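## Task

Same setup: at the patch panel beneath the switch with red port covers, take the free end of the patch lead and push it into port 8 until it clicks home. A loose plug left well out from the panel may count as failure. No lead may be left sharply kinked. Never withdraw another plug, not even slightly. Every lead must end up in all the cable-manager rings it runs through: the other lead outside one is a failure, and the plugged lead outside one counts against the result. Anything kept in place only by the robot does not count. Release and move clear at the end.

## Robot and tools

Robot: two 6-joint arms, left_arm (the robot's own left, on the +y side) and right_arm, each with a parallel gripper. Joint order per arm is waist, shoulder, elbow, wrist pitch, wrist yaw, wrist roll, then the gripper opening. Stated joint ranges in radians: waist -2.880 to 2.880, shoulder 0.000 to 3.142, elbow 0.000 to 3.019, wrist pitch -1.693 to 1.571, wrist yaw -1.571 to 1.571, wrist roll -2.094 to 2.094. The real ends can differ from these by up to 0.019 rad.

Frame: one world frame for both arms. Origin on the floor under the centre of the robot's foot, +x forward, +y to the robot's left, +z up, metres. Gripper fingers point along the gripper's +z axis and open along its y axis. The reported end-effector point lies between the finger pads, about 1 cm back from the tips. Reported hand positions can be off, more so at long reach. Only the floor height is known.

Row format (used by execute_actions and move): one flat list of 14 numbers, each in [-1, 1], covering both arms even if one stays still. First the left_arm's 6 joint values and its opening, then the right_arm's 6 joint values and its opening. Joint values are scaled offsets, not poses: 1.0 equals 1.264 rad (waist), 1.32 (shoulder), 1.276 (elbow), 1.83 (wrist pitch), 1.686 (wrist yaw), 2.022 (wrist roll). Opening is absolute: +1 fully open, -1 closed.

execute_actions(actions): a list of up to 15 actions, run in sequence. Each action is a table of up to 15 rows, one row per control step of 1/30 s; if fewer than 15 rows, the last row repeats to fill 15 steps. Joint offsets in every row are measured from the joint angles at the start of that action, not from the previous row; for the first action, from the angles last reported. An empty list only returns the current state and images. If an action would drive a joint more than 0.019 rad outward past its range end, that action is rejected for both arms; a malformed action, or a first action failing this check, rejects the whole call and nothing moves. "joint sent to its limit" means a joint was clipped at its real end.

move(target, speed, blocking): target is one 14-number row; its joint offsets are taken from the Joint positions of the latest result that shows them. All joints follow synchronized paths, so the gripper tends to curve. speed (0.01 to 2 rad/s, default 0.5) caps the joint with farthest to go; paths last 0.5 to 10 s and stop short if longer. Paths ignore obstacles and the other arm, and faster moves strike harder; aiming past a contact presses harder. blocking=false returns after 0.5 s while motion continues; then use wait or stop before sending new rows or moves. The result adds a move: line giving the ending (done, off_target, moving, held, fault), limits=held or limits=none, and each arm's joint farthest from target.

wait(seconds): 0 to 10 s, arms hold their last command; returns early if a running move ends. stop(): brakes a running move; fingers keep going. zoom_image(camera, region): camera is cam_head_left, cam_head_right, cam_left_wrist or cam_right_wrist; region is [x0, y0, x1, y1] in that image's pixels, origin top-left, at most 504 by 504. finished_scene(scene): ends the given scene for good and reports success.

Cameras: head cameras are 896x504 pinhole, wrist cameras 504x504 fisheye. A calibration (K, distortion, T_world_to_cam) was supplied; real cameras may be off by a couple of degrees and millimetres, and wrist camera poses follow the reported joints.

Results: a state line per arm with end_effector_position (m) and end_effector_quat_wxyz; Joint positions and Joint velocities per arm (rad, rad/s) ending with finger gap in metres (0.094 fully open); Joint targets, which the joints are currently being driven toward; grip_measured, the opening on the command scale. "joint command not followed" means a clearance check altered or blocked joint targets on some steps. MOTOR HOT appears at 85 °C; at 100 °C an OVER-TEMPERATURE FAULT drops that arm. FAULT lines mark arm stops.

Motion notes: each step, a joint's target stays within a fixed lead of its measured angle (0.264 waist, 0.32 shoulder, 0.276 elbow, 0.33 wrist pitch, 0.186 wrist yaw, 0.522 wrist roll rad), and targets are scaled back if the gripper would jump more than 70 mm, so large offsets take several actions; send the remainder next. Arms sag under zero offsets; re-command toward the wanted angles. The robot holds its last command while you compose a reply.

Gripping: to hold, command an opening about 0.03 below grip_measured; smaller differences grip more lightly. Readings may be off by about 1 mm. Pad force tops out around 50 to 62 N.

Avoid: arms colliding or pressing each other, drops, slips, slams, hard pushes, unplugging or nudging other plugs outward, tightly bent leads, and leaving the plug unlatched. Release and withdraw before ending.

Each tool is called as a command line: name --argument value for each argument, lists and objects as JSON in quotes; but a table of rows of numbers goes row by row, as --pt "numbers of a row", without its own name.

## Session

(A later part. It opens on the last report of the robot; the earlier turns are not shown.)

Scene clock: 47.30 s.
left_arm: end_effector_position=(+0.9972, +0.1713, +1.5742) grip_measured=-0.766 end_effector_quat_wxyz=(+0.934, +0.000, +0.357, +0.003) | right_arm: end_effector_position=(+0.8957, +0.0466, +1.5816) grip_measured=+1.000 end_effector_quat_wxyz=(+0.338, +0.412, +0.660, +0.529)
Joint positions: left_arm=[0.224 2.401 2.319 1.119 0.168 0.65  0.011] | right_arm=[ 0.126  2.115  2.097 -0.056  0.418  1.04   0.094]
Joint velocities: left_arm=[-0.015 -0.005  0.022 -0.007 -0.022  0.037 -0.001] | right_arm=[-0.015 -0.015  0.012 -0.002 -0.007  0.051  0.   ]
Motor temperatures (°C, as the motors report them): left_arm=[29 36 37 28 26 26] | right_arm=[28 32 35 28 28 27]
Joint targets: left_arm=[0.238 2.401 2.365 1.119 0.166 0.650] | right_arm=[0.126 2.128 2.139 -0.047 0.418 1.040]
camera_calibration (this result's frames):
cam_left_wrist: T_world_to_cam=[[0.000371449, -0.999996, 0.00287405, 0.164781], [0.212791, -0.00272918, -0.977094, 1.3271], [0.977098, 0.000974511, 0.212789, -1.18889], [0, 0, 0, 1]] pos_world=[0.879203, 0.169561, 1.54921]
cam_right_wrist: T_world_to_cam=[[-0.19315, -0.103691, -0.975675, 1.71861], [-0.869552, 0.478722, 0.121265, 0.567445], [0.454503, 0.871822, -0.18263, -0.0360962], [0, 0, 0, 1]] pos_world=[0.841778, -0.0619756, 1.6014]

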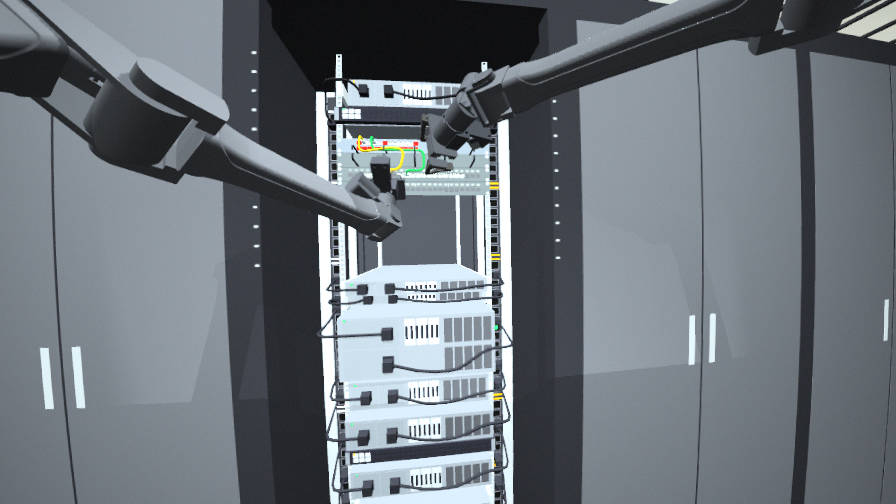

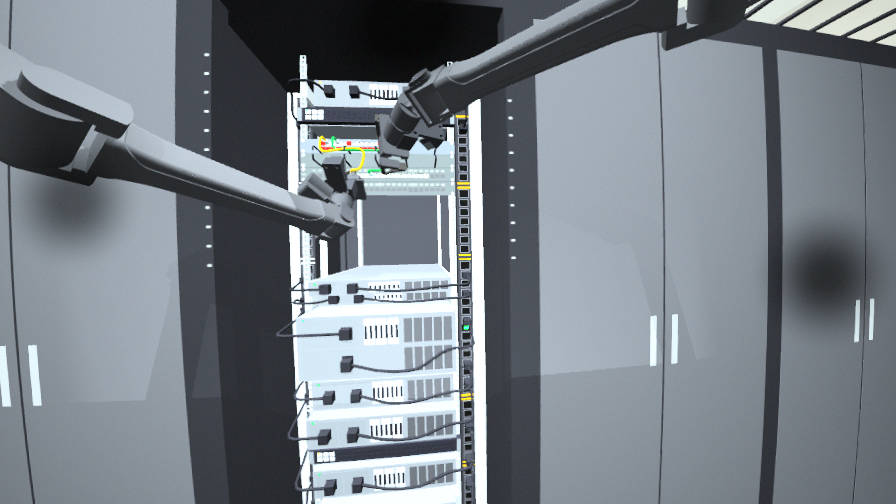

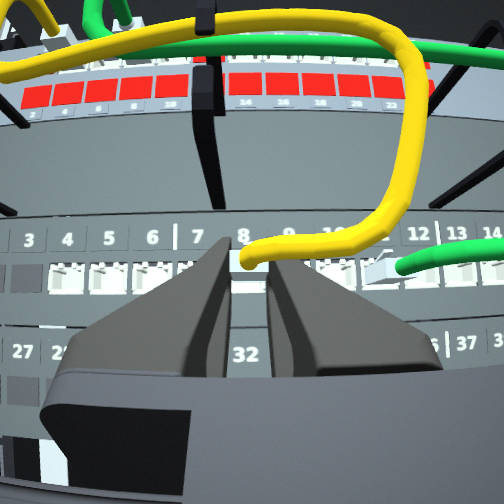

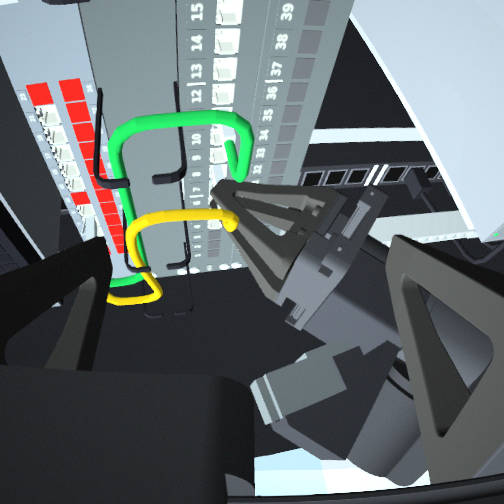

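execute_actions --actions '[[[-0.02,-0.028,0.004,0,0,0.009,-0.85,0,0.01,0.033,0.005,0,0,1.0],[-0.021,-0.032,-0.002,0,0,0.009,-0.85,0,0.01,0.033,0.005,0,0,1.0],[-0.022,-0.037,-0.010,-0.005,-0.003,0.010,-0.85,0,0.01,0.033,0.005,0,0,1.0],[-0.023,-0.042,-0.018,-0.006,-0.006,0.011,-0.85,0,0.01,0.033,0.005,0,0,1.0],[-0.024,-0.047,-0.026,-0.0065,-0.009,0.012,-0.85,0,0.01,0.033,0.005,0,0,1.0],[-0.025,-0.052,-0.034,-0.007,-0.012,0.013,-0.85,0,0.01,0.033,0.005,0,0,1.0],[-0.026,-0.057,-0.042,-0.0075,-0.015,0.014,-0.85,0,0.01,0.033,0.005,0,0,1.0],[-0.027,-0.062,-0.050,-0.008,-0.018,0.015,-0.85,0,0.01,0.033,0.005,0,0,1.0],[-0.027,-0.067,-0.058,-0.009,-0.021,0.016,-0.85,0,0.01,0.033,0.005,0,0,1.0],[-0.027,-0.071,-0.066,-0.010,-0.024,0.016,-0.85,0,0.01,0.033,0.005,0,0,1.0],[-0.027,-0.0745,-0.074,-0.010,-0.0267,0.016,-0.85,0,0.01,0.033,0.005,0,0,1.0],[-0.027,-0.0745,-0.080,-0.010,-0.0267,0.016,-0.85,0,0.01,0.033,0.005,0,0,1.0]]]'

wait --seconds 0.4

zoom_image --camera "cam_left_wrist" --region '[190, 220, 310, 310]'

zoom_image --camera "cam_right_wrist" --region '[180, 110, 290, 240]'

Scene clock: 49.67 s.
left_arm: end_effector_position=(+0.9939, +0.1729, +1.5696) grip_measured=-0.766 end_effector_quat_wxyz=(+0.922, +0.002, +0.387, +0.004) | right_arm: end_effector_position=(+0.8957, +0.0466, +1.5816) grip_measured=+1.000 end_effector_quat_wxyz=(+0.338, +0.412, +0.660, +0.529)
Joint positions: left_arm=[0.219 2.342 2.214 1.11  0.128 0.664 0.011] | right_arm=[ 0.126  2.115  2.097 -0.056  0.418  1.04   0.094]
Joint velocities: left_arm=[-0.024 -0.054 -0.027  0.012 -0.037  0.007 -0.   ] | right_arm=[ 0.005 -0.005  0.002 -0.002 -0.007  0.007  0.   ]
Motor temperatures (°C, as the motors report them): left_arm=[29 36 37 28 26 26] | right_arm=[28 32 36 28 28 27]
Joint targets: left_arm=[0.190 2.303 2.217 1.101 0.123 0.682] | right_arm=[0.126 2.128 2.139 -0.047 0.418 1.040]
camera_calibration (this result's frames):
cam_left_wrist: T_world_to_cam=[[0.000360788, -1, -0.000619427, 0.171846], [0.149302, 0.00066635, -0.988791, 1.40418], [0.988792, 0.000264263, 0.149302, -1.09652], [0, 0, 0, 1]] pos_world=[0.874519, 0.1712, 1.55226]
cam_right_wrist: T_world_to_cam=[[-0.19315, -0.103691, -0.975675, 1.71861], [-0.869552, 0.478722, 0.121265, 0.567445], [0.454503, 0.871822, -0.18263, -0.0360962], [0, 0, 0, 1]] pos_world=[0.841778, -0.0619756, 1.6014]

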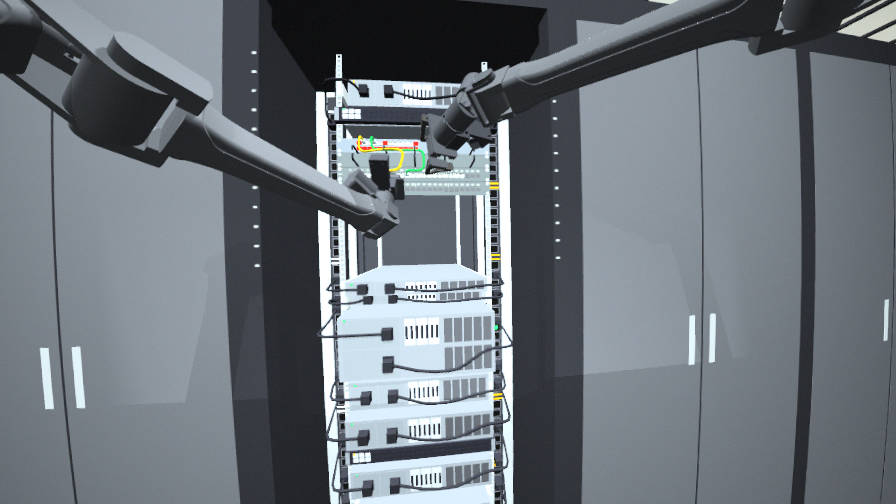

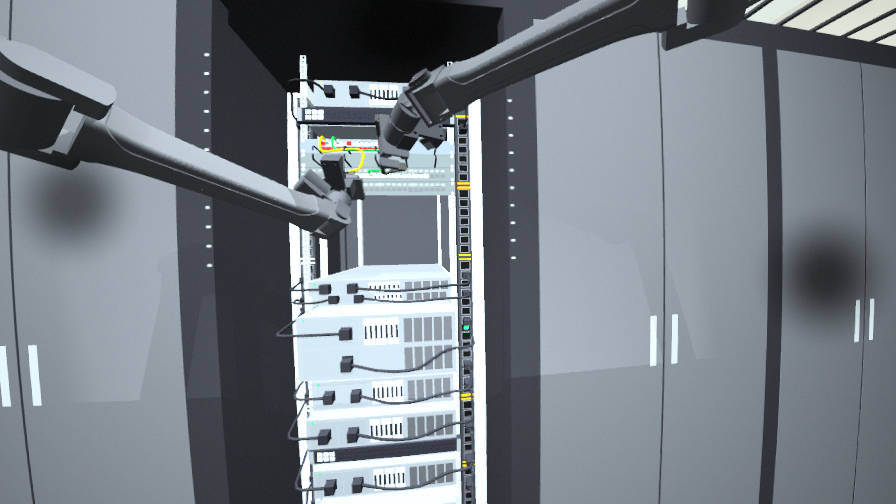

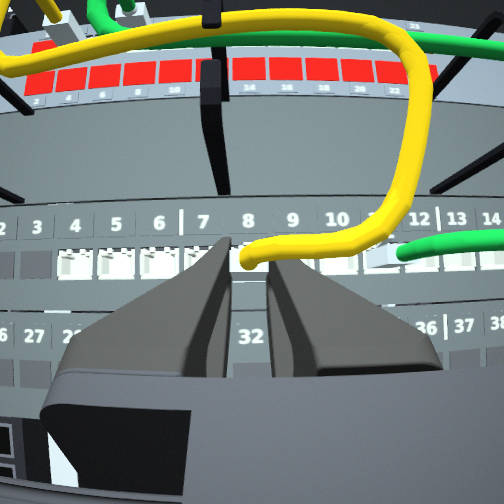

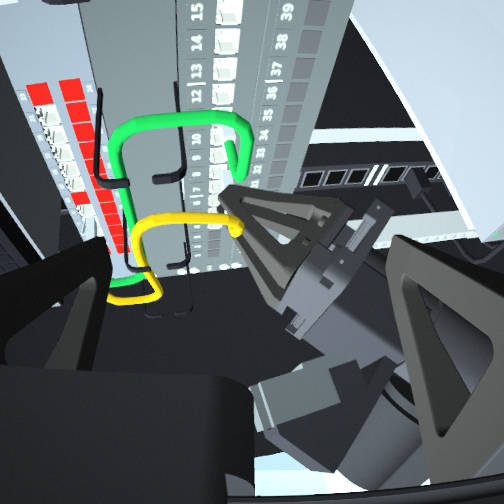

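Scene clock: 50.07 s.
left_arm: end_effector_position=(+0.9931, +0.1727, +1.5718) grip_measured=-0.766 end_effector_quat_wxyz=(+0.922, +0.002, +0.386, +0.004) | right_arm: end_effector_position=(+0.8957, +0.0466, +1.5816) grip_measured=+1.000 end_effector_quat_wxyz=(+0.338, +0.412, +0.660, +0.529)
Joint positions: left_arm=[0.217 2.338 2.212 1.11  0.128 0.666 0.011] | right_arm=[ 0.126  2.115  2.097 -0.056  0.418  1.04   0.094]
Joint velocities: left_arm=[ 0.005 -0.005  0.002  0.002 -0.066  0.037 -0.001] | right_arm=[-0.005 -0.005 -0.002  0.012 -0.007 -0.037  0.   ]
Motor temperatures (°C, as the motors report them): left_arm=[29 36 37 28 26 26] | right_arm=[28 32 36 28 28 27]
Joint targets: left_arm=[0.190 2.303 2.217 1.101 0.123 0.682] | right_arm=[0.126 2.128 2.139 -0.047 0.418 1.040]
wait: 0.40 s; at rest by 0.20 s
camera_calibration (this result's frames):
cam_left_wrist: T_world_to_cam=[[0.000897046, -0.999999, -0.000762714, 0.171381], [0.150758, 0.000889234, -0.98857, 1.40467], [0.98857, 0.000771808, 0.150758, -1.09821], [0, 0, 0, 1]] pos_world=[0.873734, 0.170979, 1.55431]
cam_right_wrist: T_world_to_cam=[[-0.19315, -0.103691, -0.975675, 1.71861], [-0.869552, 0.478722, 0.121265, 0.567445], [0.454503, 0.871822, -0.18263, -0.0360962], [0, 0, 0, 1]] pos_world=[0.841778, -0.0619756, 1.6014]

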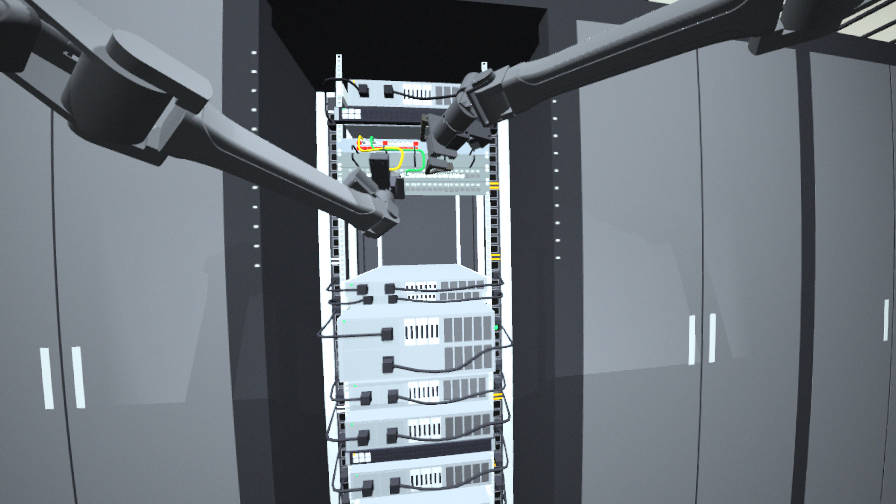

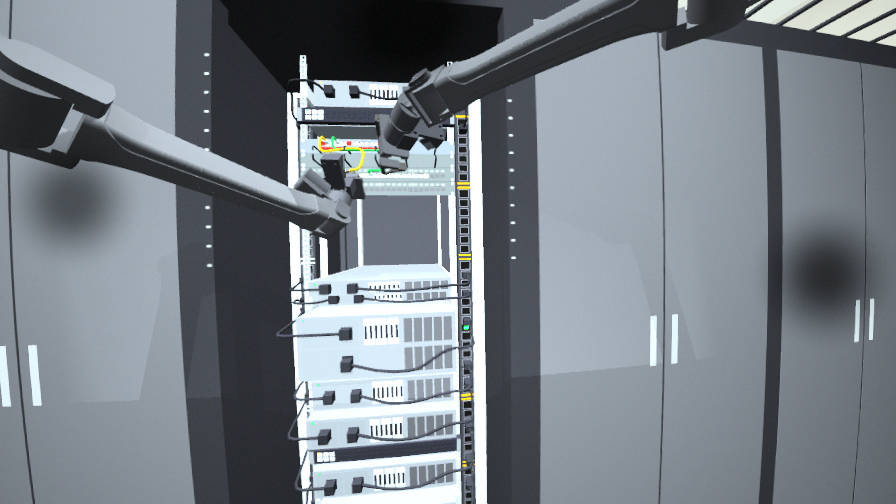

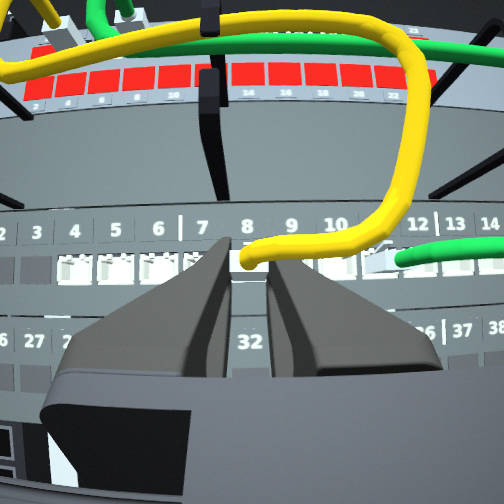

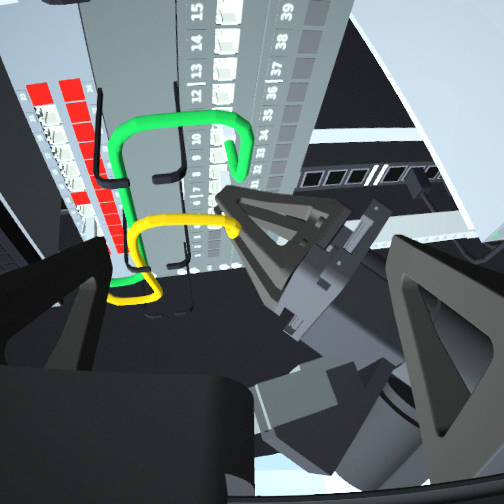

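Region (190, 220, 310, 310) of cam_left_wrist's 504x504 image, scaled by 4.200, with more detail than that image has; it fills the top 378 rows of this view, and the rest is white.

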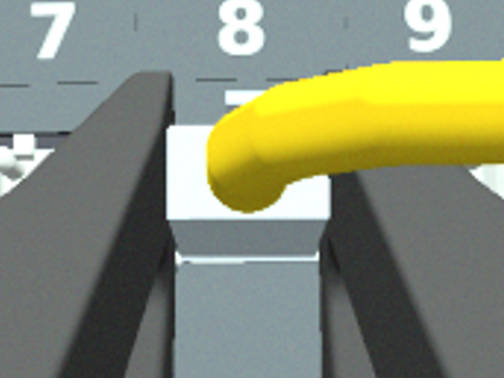

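Region (180, 110, 290, 240) of cam_right_wrist's 504x504 image, scaled by 3.877, with more detail than that image has; it fills the left 426 columns of this view, and the rest is white.

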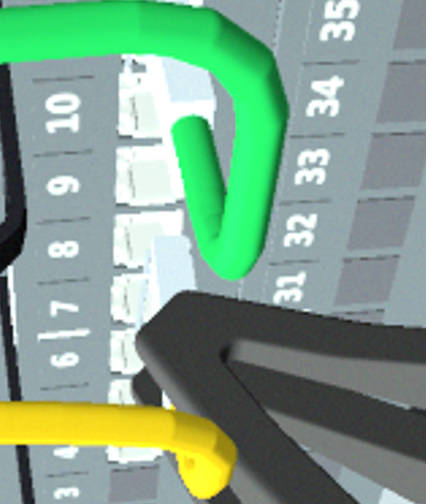

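execute_actions --actions '[[[0.018,0,0.036,0,0,0,-0.85,0,0.01,0.033,0.005,0,0,1.0],[0.018,0,0.036,0,0,0,-0.85,0,0.01,0.033,0.005,0,0,1.0],[0.018,0,0.036,0,0,0,-0.85,0,0.01,0.033,0.005,0,0,1.0],[0.018,0,0.036,0,0,0,-0.85,0,0.01,0.033,0.005,0,0,1.0],[0.009,0,0.046,0,0,0,-0.85,0,0.01,0.033,0.005,0,0,1.0]]]'

Scene clock: 50.97 s.
left_arm: end_effector_position=(+0.9941, +0.1749, +1.5701) grip_measured=-0.766 end_effector_quat_wxyz=(+0.922, +0.002, +0.387, +0.005) | right_arm: end_effector_position=(+0.8957, +0.0466, +1.5816) grip_measured=+1.000 end_effector_quat_wxyz=(+0.338, +0.412, +0.660, +0.529)
Joint positions: left_arm=[0.22  2.338 2.211 1.11  0.128 0.666 0.011] | right_arm=[ 0.126  2.115  2.097 -0.056  0.418  1.04   0.094]
Joint velocities: left_arm=[-0.015 -0.005 -0.022  0.002 -0.022 -0.081 -0.001] | right_arm=[ 0.005  0.005  0.007  0.002 -0.066 -0.022  0.   ]
Motor temperatures (°C, as the motors report them): left_arm=[29 36 37 28 26 26] | right_arm=[28 32 36 28 28 27]
Joint targets: left_arm=[0.228 2.338 2.270 1.110 0.128 0.666] | right_arm=[0.126 2.128 2.139 -0.047 0.418 1.040]
camera_calibration (this result's frames):
cam_left_wrist: T_world_to_cam=[[0.00360028, -0.999991, -0.00201343, 0.172799], [0.149024, 0.00252749, -0.98883, 1.40468], [0.988827, 0.00326002, 0.149032, -1.09695], [0, 0, 0, 1]] pos_world=[0.874736, 0.172824, 1.55282]
cam_right_wrist: T_world_to_cam=[[-0.19315, -0.103691, -0.975675, 1.71861], [-0.869552, 0.478722, 0.121265, 0.567445], [0.454503, 0.871822, -0.18263, -0.0360962], [0, 0, 0, 1]] pos_world=[0.841778, -0.0619756, 1.6014]

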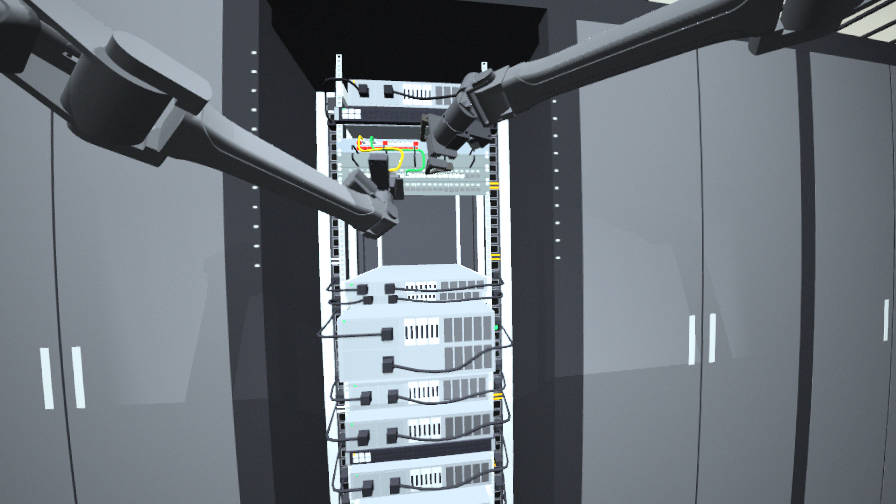

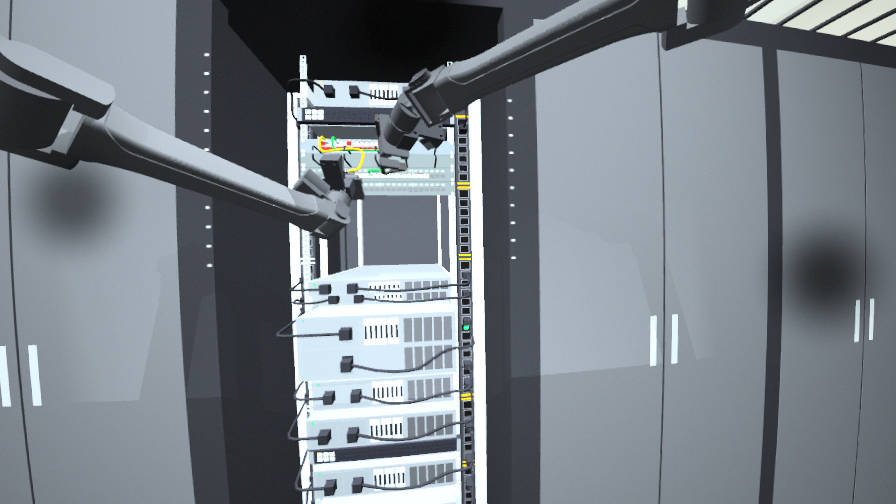

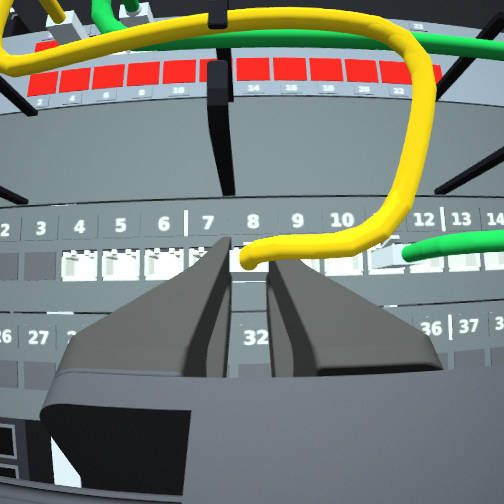

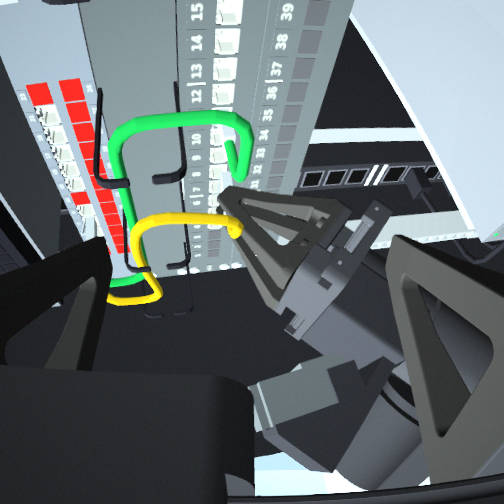

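execute_actions --actions '[[[0,0.009,0.050,-0.005,0.0095,0,-0.85,0,0.01,0.033,0.005,0,0,1.0],[0,0.009,0.054,-0.005,0.0095,0,-0.85,0,0.01,0.033,0.005,0,0,1.0],[0,0.011,0.057,-0.007,0.0095,0,-0.85,0,0.01,0.033,0.005,0,0,1.0],[0,0.013,0.060,-0.009,0.0095,0,-0.85,0,0.01,0.033,0.005,0,0,1.0],[0,0.015,0.062,-0.011,0.0095,0,-0.85,0,0.01,0.033,0.005,0,0,1.0],[0,0.015,0.062,-0.013,0.0095,0,-0.85,0,0.01,0.033,0.005,0,0,1.0]]]'

wait --seconds 0.2

zoom_image --camera "cam_left_wrist" --region '[190, 220, 310, 310]'

Scene clock: 52.23 s.
left_arm: end_effector_position=(+0.9964, +0.1741, +1.5742) grip_measured=-0.766 end_effector_quat_wxyz=(+0.924, +0.006, +0.383, +0.004) | right_arm: end_effector_position=(+0.8957, +0.0466, +1.5816) grip_measured=+1.000 end_effector_quat_wxyz=(+0.338, +0.412, +0.660, +0.529)
Joint positions: left_arm=[0.22  2.345 2.234 1.095 0.14  0.666 0.011] | right_arm=[ 0.126  2.115  2.097 -0.056  0.418  1.04   0.094]
Joint velocities: left_arm=[-0.005  0.015 -0.012 -0.002  0.037 -0.037  0.   ] | right_arm=[ 0.024 -0.005 -0.002 -0.007 -0.081 -0.007  0.   ]
Motor temperatures (°C, as the motors report them): left_arm=[29 36 37 28 26 26] | right_arm=[28 32 36 28 28 27]
Joint targets: left_arm=[0.220 2.358 2.291 1.086 0.144 0.666] | right_arm=[0.126 2.128 2.139 -0.047 0.418 1.040]
camera_calibration (this result's frames):
cam_left_wrist: T_world_to_cam=[[-0.00245344, -0.999963, -0.00820655, 0.187771], [0.157059, 0.0077194, -0.987559, 1.39748], [0.987586, -0.00371182, 0.157034, -1.10993], [0, 0, 0, 1]] pos_world=[0.877128, 0.172856, 1.55594]
cam_right_wrist: T_world_to_cam=[[-0.19315, -0.103691, -0.975675, 1.71861], [-0.869552, 0.478722, 0.121265, 0.567445], [0.454503, 0.871822, -0.18263, -0.0360962], [0, 0, 0, 1]] pos_world=[0.841778, -0.0619756, 1.6014]

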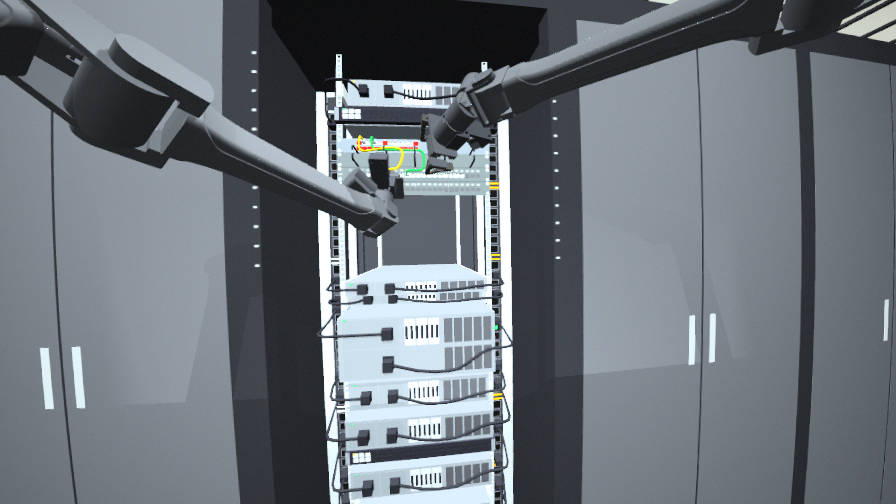

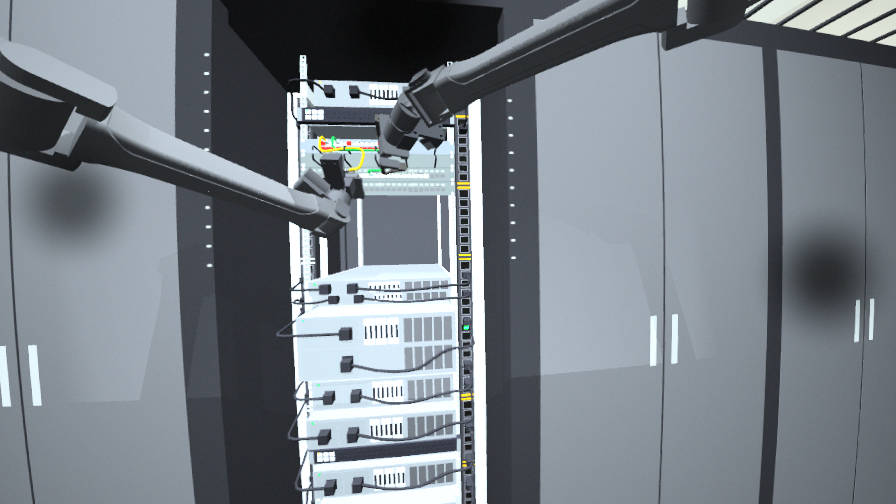

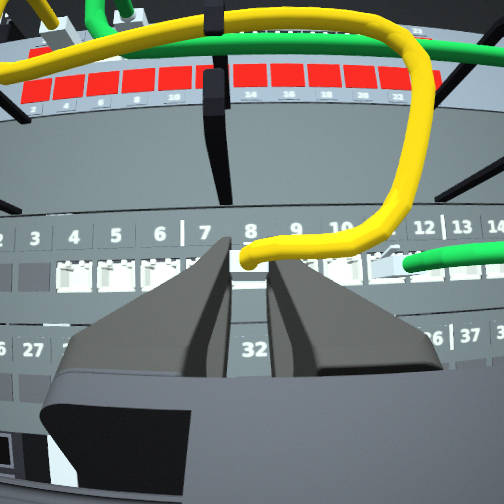

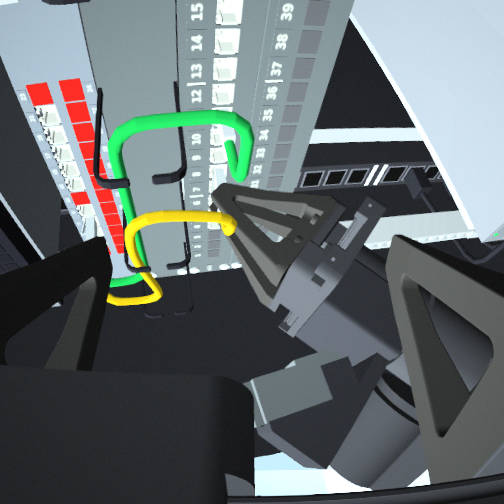

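Scene clock: 52.43 s.
left_arm: end_effector_position=(+0.9964, +0.1737, +1.5736) grip_measured=-0.766 end_effector_quat_wxyz=(+0.923, +0.006, +0.384, +0.004) | right_arm: end_effector_position=(+0.8957, +0.0466, +1.5816) grip_measured=+1.000 end_effector_quat_wxyz=(+0.338, +0.412, +0.660, +0.529)
Joint positions: left_arm=[0.22  2.346 2.234 1.095 0.14  0.666 0.011] | right_arm=[ 0.126  2.115  2.097 -0.056  0.418  1.04   0.094]
Joint velocities: left_arm=[ 0.005 -0.005 -0.002  0.002  0.037  0.007 -0.001] | right_arm=[-0.015 -0.015 -0.007 -0.022  0.022 -0.066  0.   ]
Motor temperatures (°C, as the motors report them): left_arm=[29 36 37 28 26 26] | right_arm=[28 32 36 28 28 27]
Joint targets: left_arm=[0.220 2.358 2.291 1.086 0.144 0.666] | right_arm=[0.126 2.128 2.139 -0.047 0.418 1.040]
wait: 0.20 s; at rest by 0.17 s
camera_calibration (this result's frames):
cam_left_wrist: T_world_to_cam=[[-0.00285547, -0.99996, -0.00845806, 0.188163], [0.156469, 0.00790714, -0.987651, 1.39762], [0.987679, -0.00414363, 0.15644, -1.10898], [0, 0, 0, 1]] pos_world=[0.877169, 0.172509, 1.55544]
cam_right_wrist: T_world_to_cam=[[-0.19315, -0.103691, -0.975675, 1.71861], [-0.869552, 0.478722, 0.121265, 0.567445], [0.454503, 0.871822, -0.18263, -0.0360962], [0, 0, 0, 1]] pos_world=[0.841778, -0.0619756, 1.6014]

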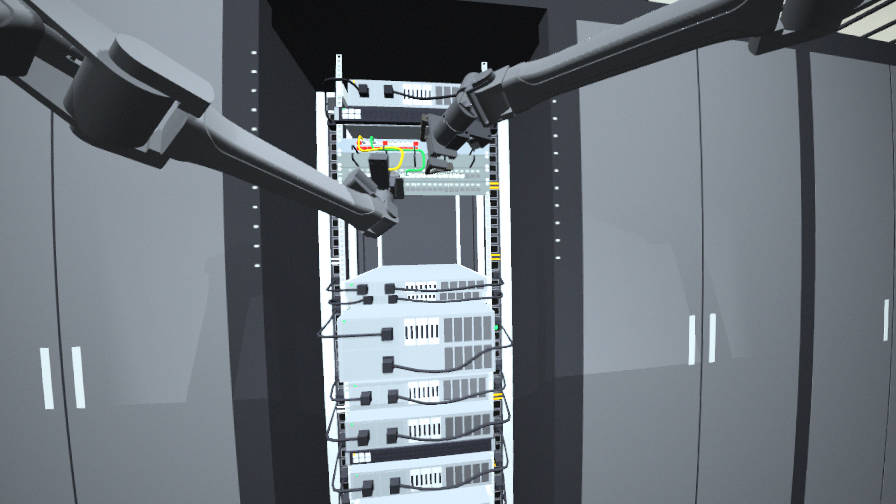

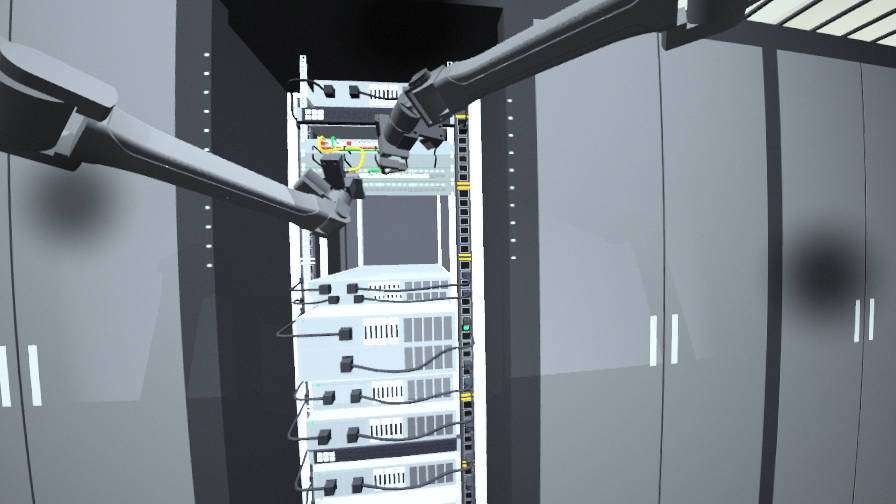

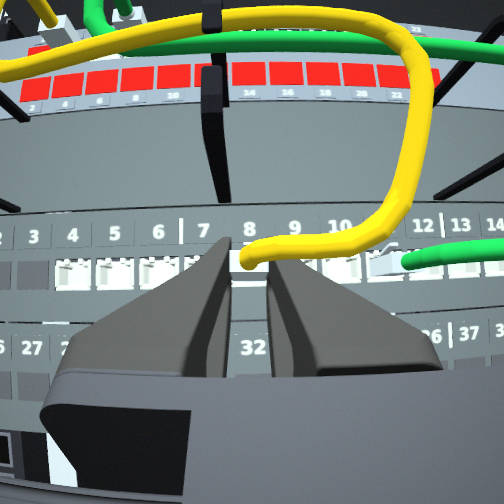

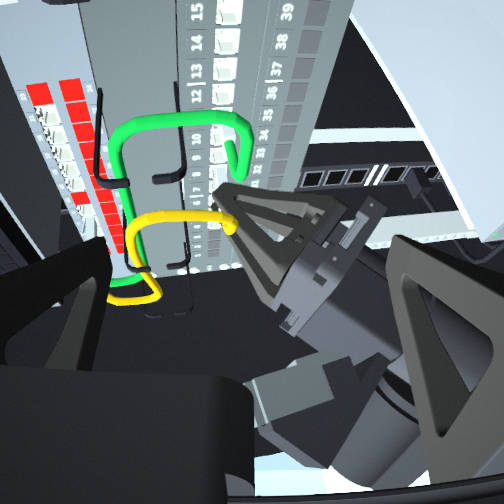

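Region (190, 220, 310, 310) of cam_left_wrist's 504x504 image, scaled by 4.200, with more detail than that image has; it fills the top 378 rows of this view, and the rest is white.

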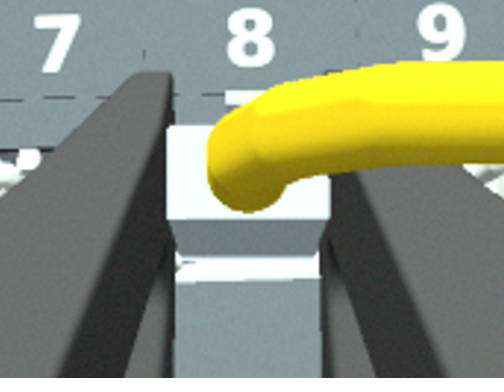

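execute_actions --actions '[[[0.006,0.011,0.046,-0.006,-0.003,0,-0.85,0,0.01,0.033,0.005,0,0,1.0],[0.006,0.0128,0.050,-0.0075,-0.004,0,-0.85,0,0.01,0.033,0.005,0,0,1.0],[0.006,0.0146,0.054,-0.009,-0.005,0,-0.85,0,0.01,0.033,0.005,0,0,1.0],[0.006,0.0164,0.058,-0.0105,-0.006,0,-0.85,0,0.01,0.033,0.005,0,0,1.0],[0.006,0.0182,0.062,-0.012,-0.007,0,-0.85,0,0.01,0.033,0.005,0,0,1.0],[0.006,0.020,0.066,-0.0135,-0.008,0,-0.85,0,0.01,0.033,0.005,0,0,1.0],[0.006,0.0218,0.070,-0.015,-0.009,0,-0.85,0,0.01,0.033,0.005,0,0,1.0],[0.006,0.0236,0.074,-0.0165,-0.0098,0,-0.85,0,0.01,0.033,0.005,0,0,1.0],[0.006,0.0253,0.078,-0.0175,-0.0098,0,-0.85,0,0.01,0.033,0.005,0,0,1.0]]]'

wait --seconds 0.2

zoom_image --camera "cam_left_wrist" --region '[190, 220, 310, 310]'

zoom_image --camera "cam_right_wrist" --region '[180, 110, 290, 240]'

Scene clock: 53.67 s.
left_arm: end_effector_position=(+1.0015, +0.1729, +1.5737) grip_measured=-0.766 end_effector_quat_wxyz=(+0.923, +0.003, +0.384, +0.005) | right_arm: end_effector_position=(+0.8957, +0.0466, +1.5816) grip_measured=+1.000 end_effector_quat_wxyz=(+0.338, +0.412, +0.660, +0.529)
Joint positions: left_arm=[0.22  2.366 2.274 1.078 0.133 0.666 0.011] | right_arm=[ 0.126  2.115  2.097 -0.056  0.418  1.04   0.094]
Joint velocities: left_arm=[-0.005  0.005 -0.012 -0.007  0.007 -0.022  0.   ] | right_arm=[-0.015 -0.015 -0.012  0.002  0.037  0.066  0.   ]
Motor temperatures (°C, as the motors report them): left_arm=[29 36 37 28 26 26] | right_arm=[28 32 36 28 28 27]
Joint targets: left_arm=[0.228 2.380 2.334 1.063 0.123 0.666] | right_arm=[0.126 2.128 2.139 -0.047 0.418 1.040]
camera_calibration (this result's frames):
cam_left_wrist: T_world_to_cam=[[0.00177292, -0.999989, -0.0042985, 0.176258], [0.15455, 0.00452086, -0.987975, 1.39996], [0.987983, 0.00108726, 0.154556, -1.11226], [0, 0, 0, 1]] pos_world=[0.882215, 0.171137, 1.55578]
cam_right_wrist: T_world_to_cam=[[-0.19315, -0.103691, -0.975675, 1.71861], [-0.869552, 0.478722, 0.121265, 0.567445], [0.454503, 0.871822, -0.18263, -0.0360962], [0, 0, 0, 1]] pos_world=[0.841778, -0.0619756, 1.6014]

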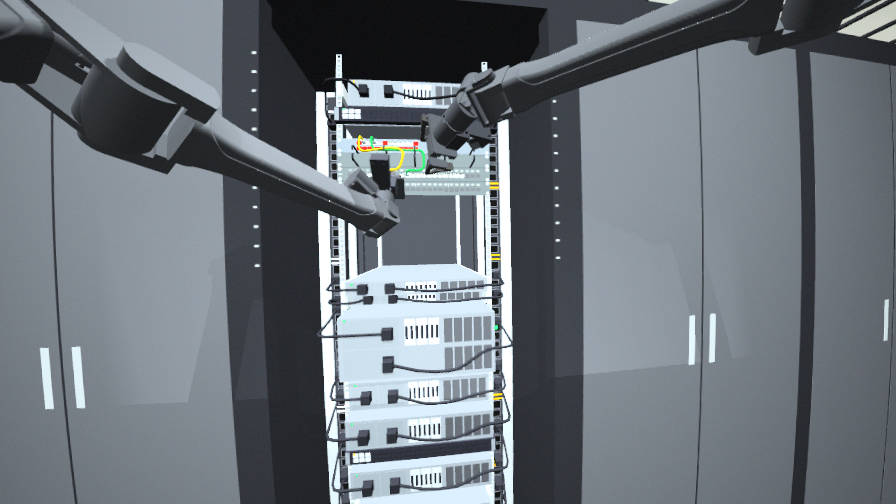

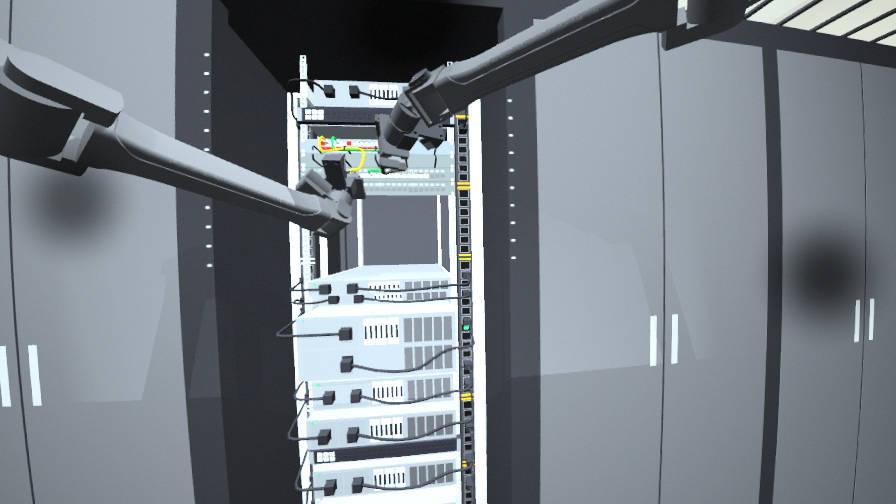

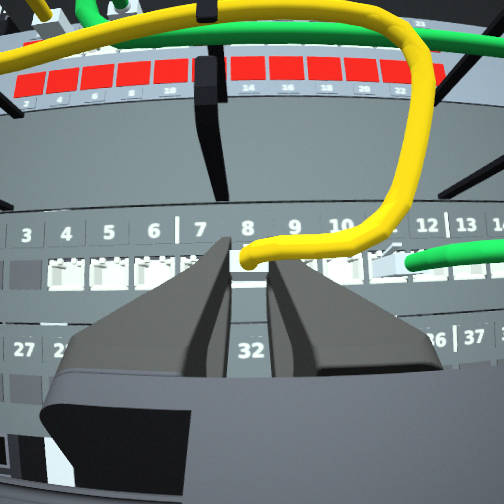

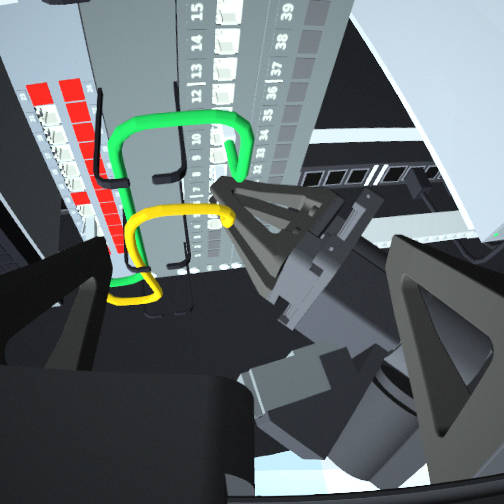

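Scene clock: 53.87 s.
left_arm: end_effector_position=(+1.0015, +0.1729, +1.5737) grip_measured=-0.766 end_effector_quat_wxyz=(+0.923, +0.003, +0.384, +0.005) | right_arm: end_effector_position=(+0.8957, +0.0466, +1.5816) grip_measured=+1.000 end_effector_quat_wxyz=(+0.338, +0.412, +0.660, +0.529)
Joint positions: left_arm=[0.22  2.366 2.274 1.078 0.133 0.666 0.011] | right_arm=[ 0.126  2.115  2.097 -0.056  0.418  1.04   0.094]
Joint velocities: left_arm=[-0.005 -0.005  0.002 -0.002 -0.007 -0.051  0.001] | right_arm=[-0.005 -0.024 -0.002 -0.002  0.037 -0.051  0.   ]
Motor temperatures (°C, as the motors report them): left_arm=[29 36 37 28 26 26] | right_arm=[28 32 36 28 28 27]
Joint targets: left_arm=[0.228 2.380 2.334 1.063 0.123 0.666] | right_arm=[0.126 2.128 2.139 -0.047 0.418 1.040]
wait: 0.20 s; at rest by 0.17 s
camera_calibration (this result's frames):
cam_left_wrist: T_world_to_cam=[[0.00177292, -0.999989, -0.0042985, 0.176258], [0.15455, 0.00452086, -0.987975, 1.39996], [0.987983, 0.00108726, 0.154556, -1.11226], [0, 0, 0, 1]] pos_world=[0.882215, 0.171137, 1.55578]
cam_right_wrist: T_world_to_cam=[[-0.19315, -0.103691, -0.975675, 1.71861], [-0.869552, 0.478722, 0.121265, 0.567445], [0.454503, 0.871822, -0.18263, -0.0360962], [0, 0, 0, 1]] pos_world=[0.841778, -0.0619756, 1.6014]

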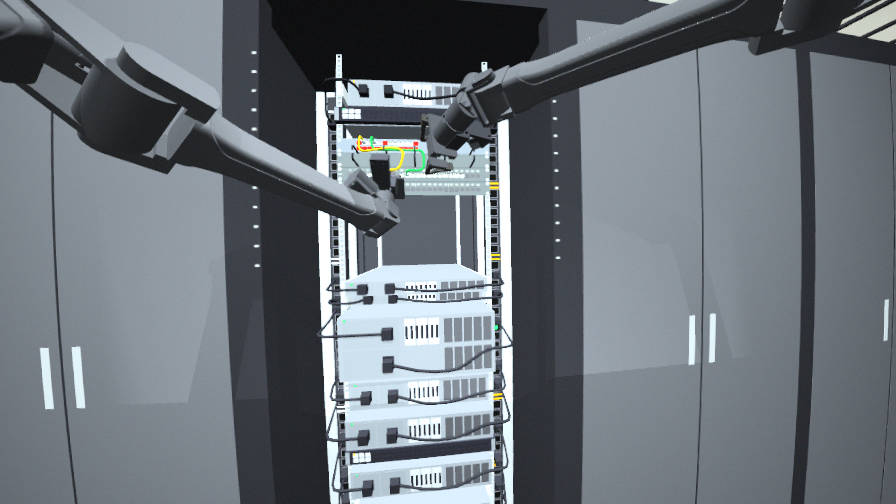

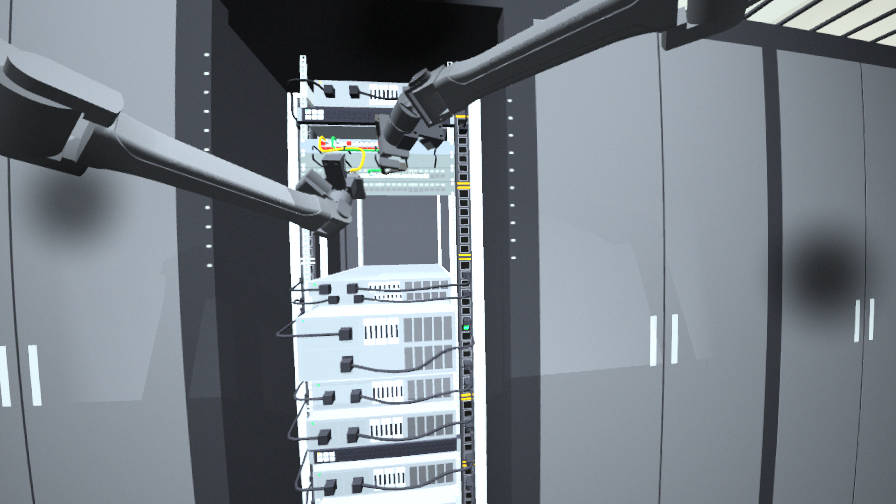

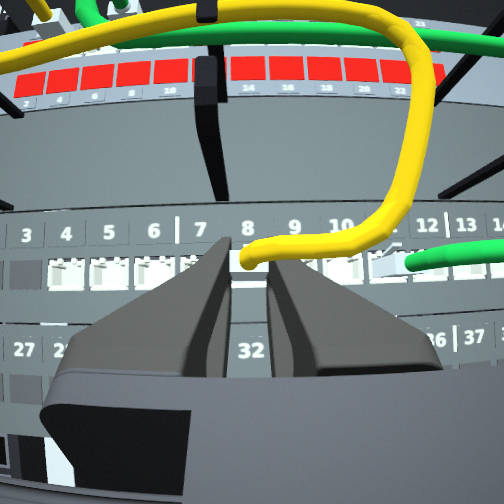

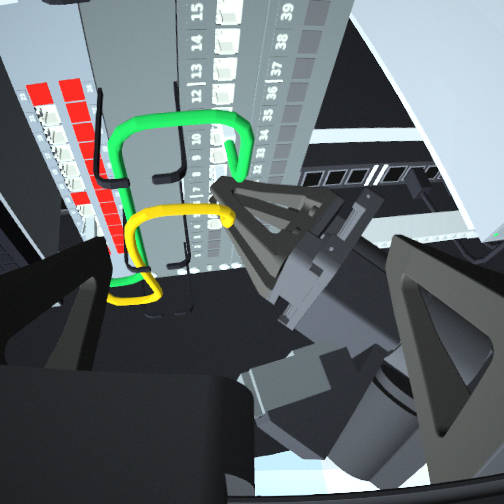

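Region (190, 220, 310, 310) of cam_left_wrist's 504x504 image, scaled by 4.200, with more detail than that image has; it fills the top 378 rows of this view, and the rest is white.

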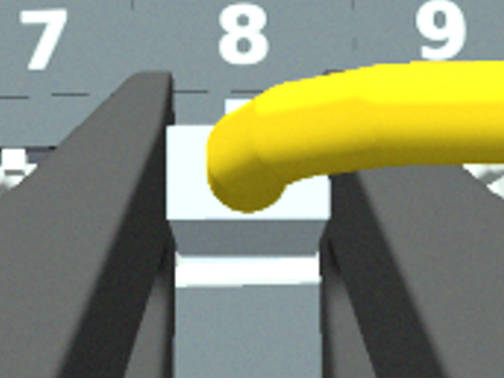

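Region (180, 110, 290, 240) of cam_right_wrist's 504x504 image, scaled by 3.877, with more detail than that image has; it fills the left 426 columns of this view, and the rest is white.

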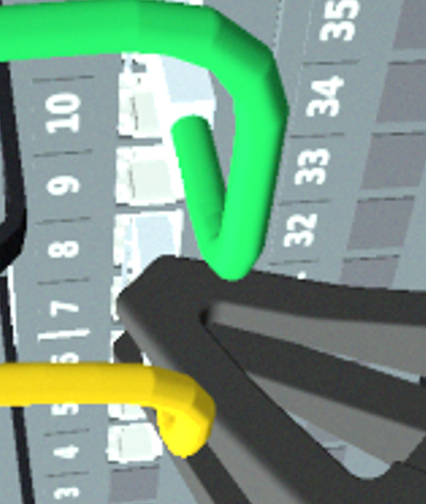

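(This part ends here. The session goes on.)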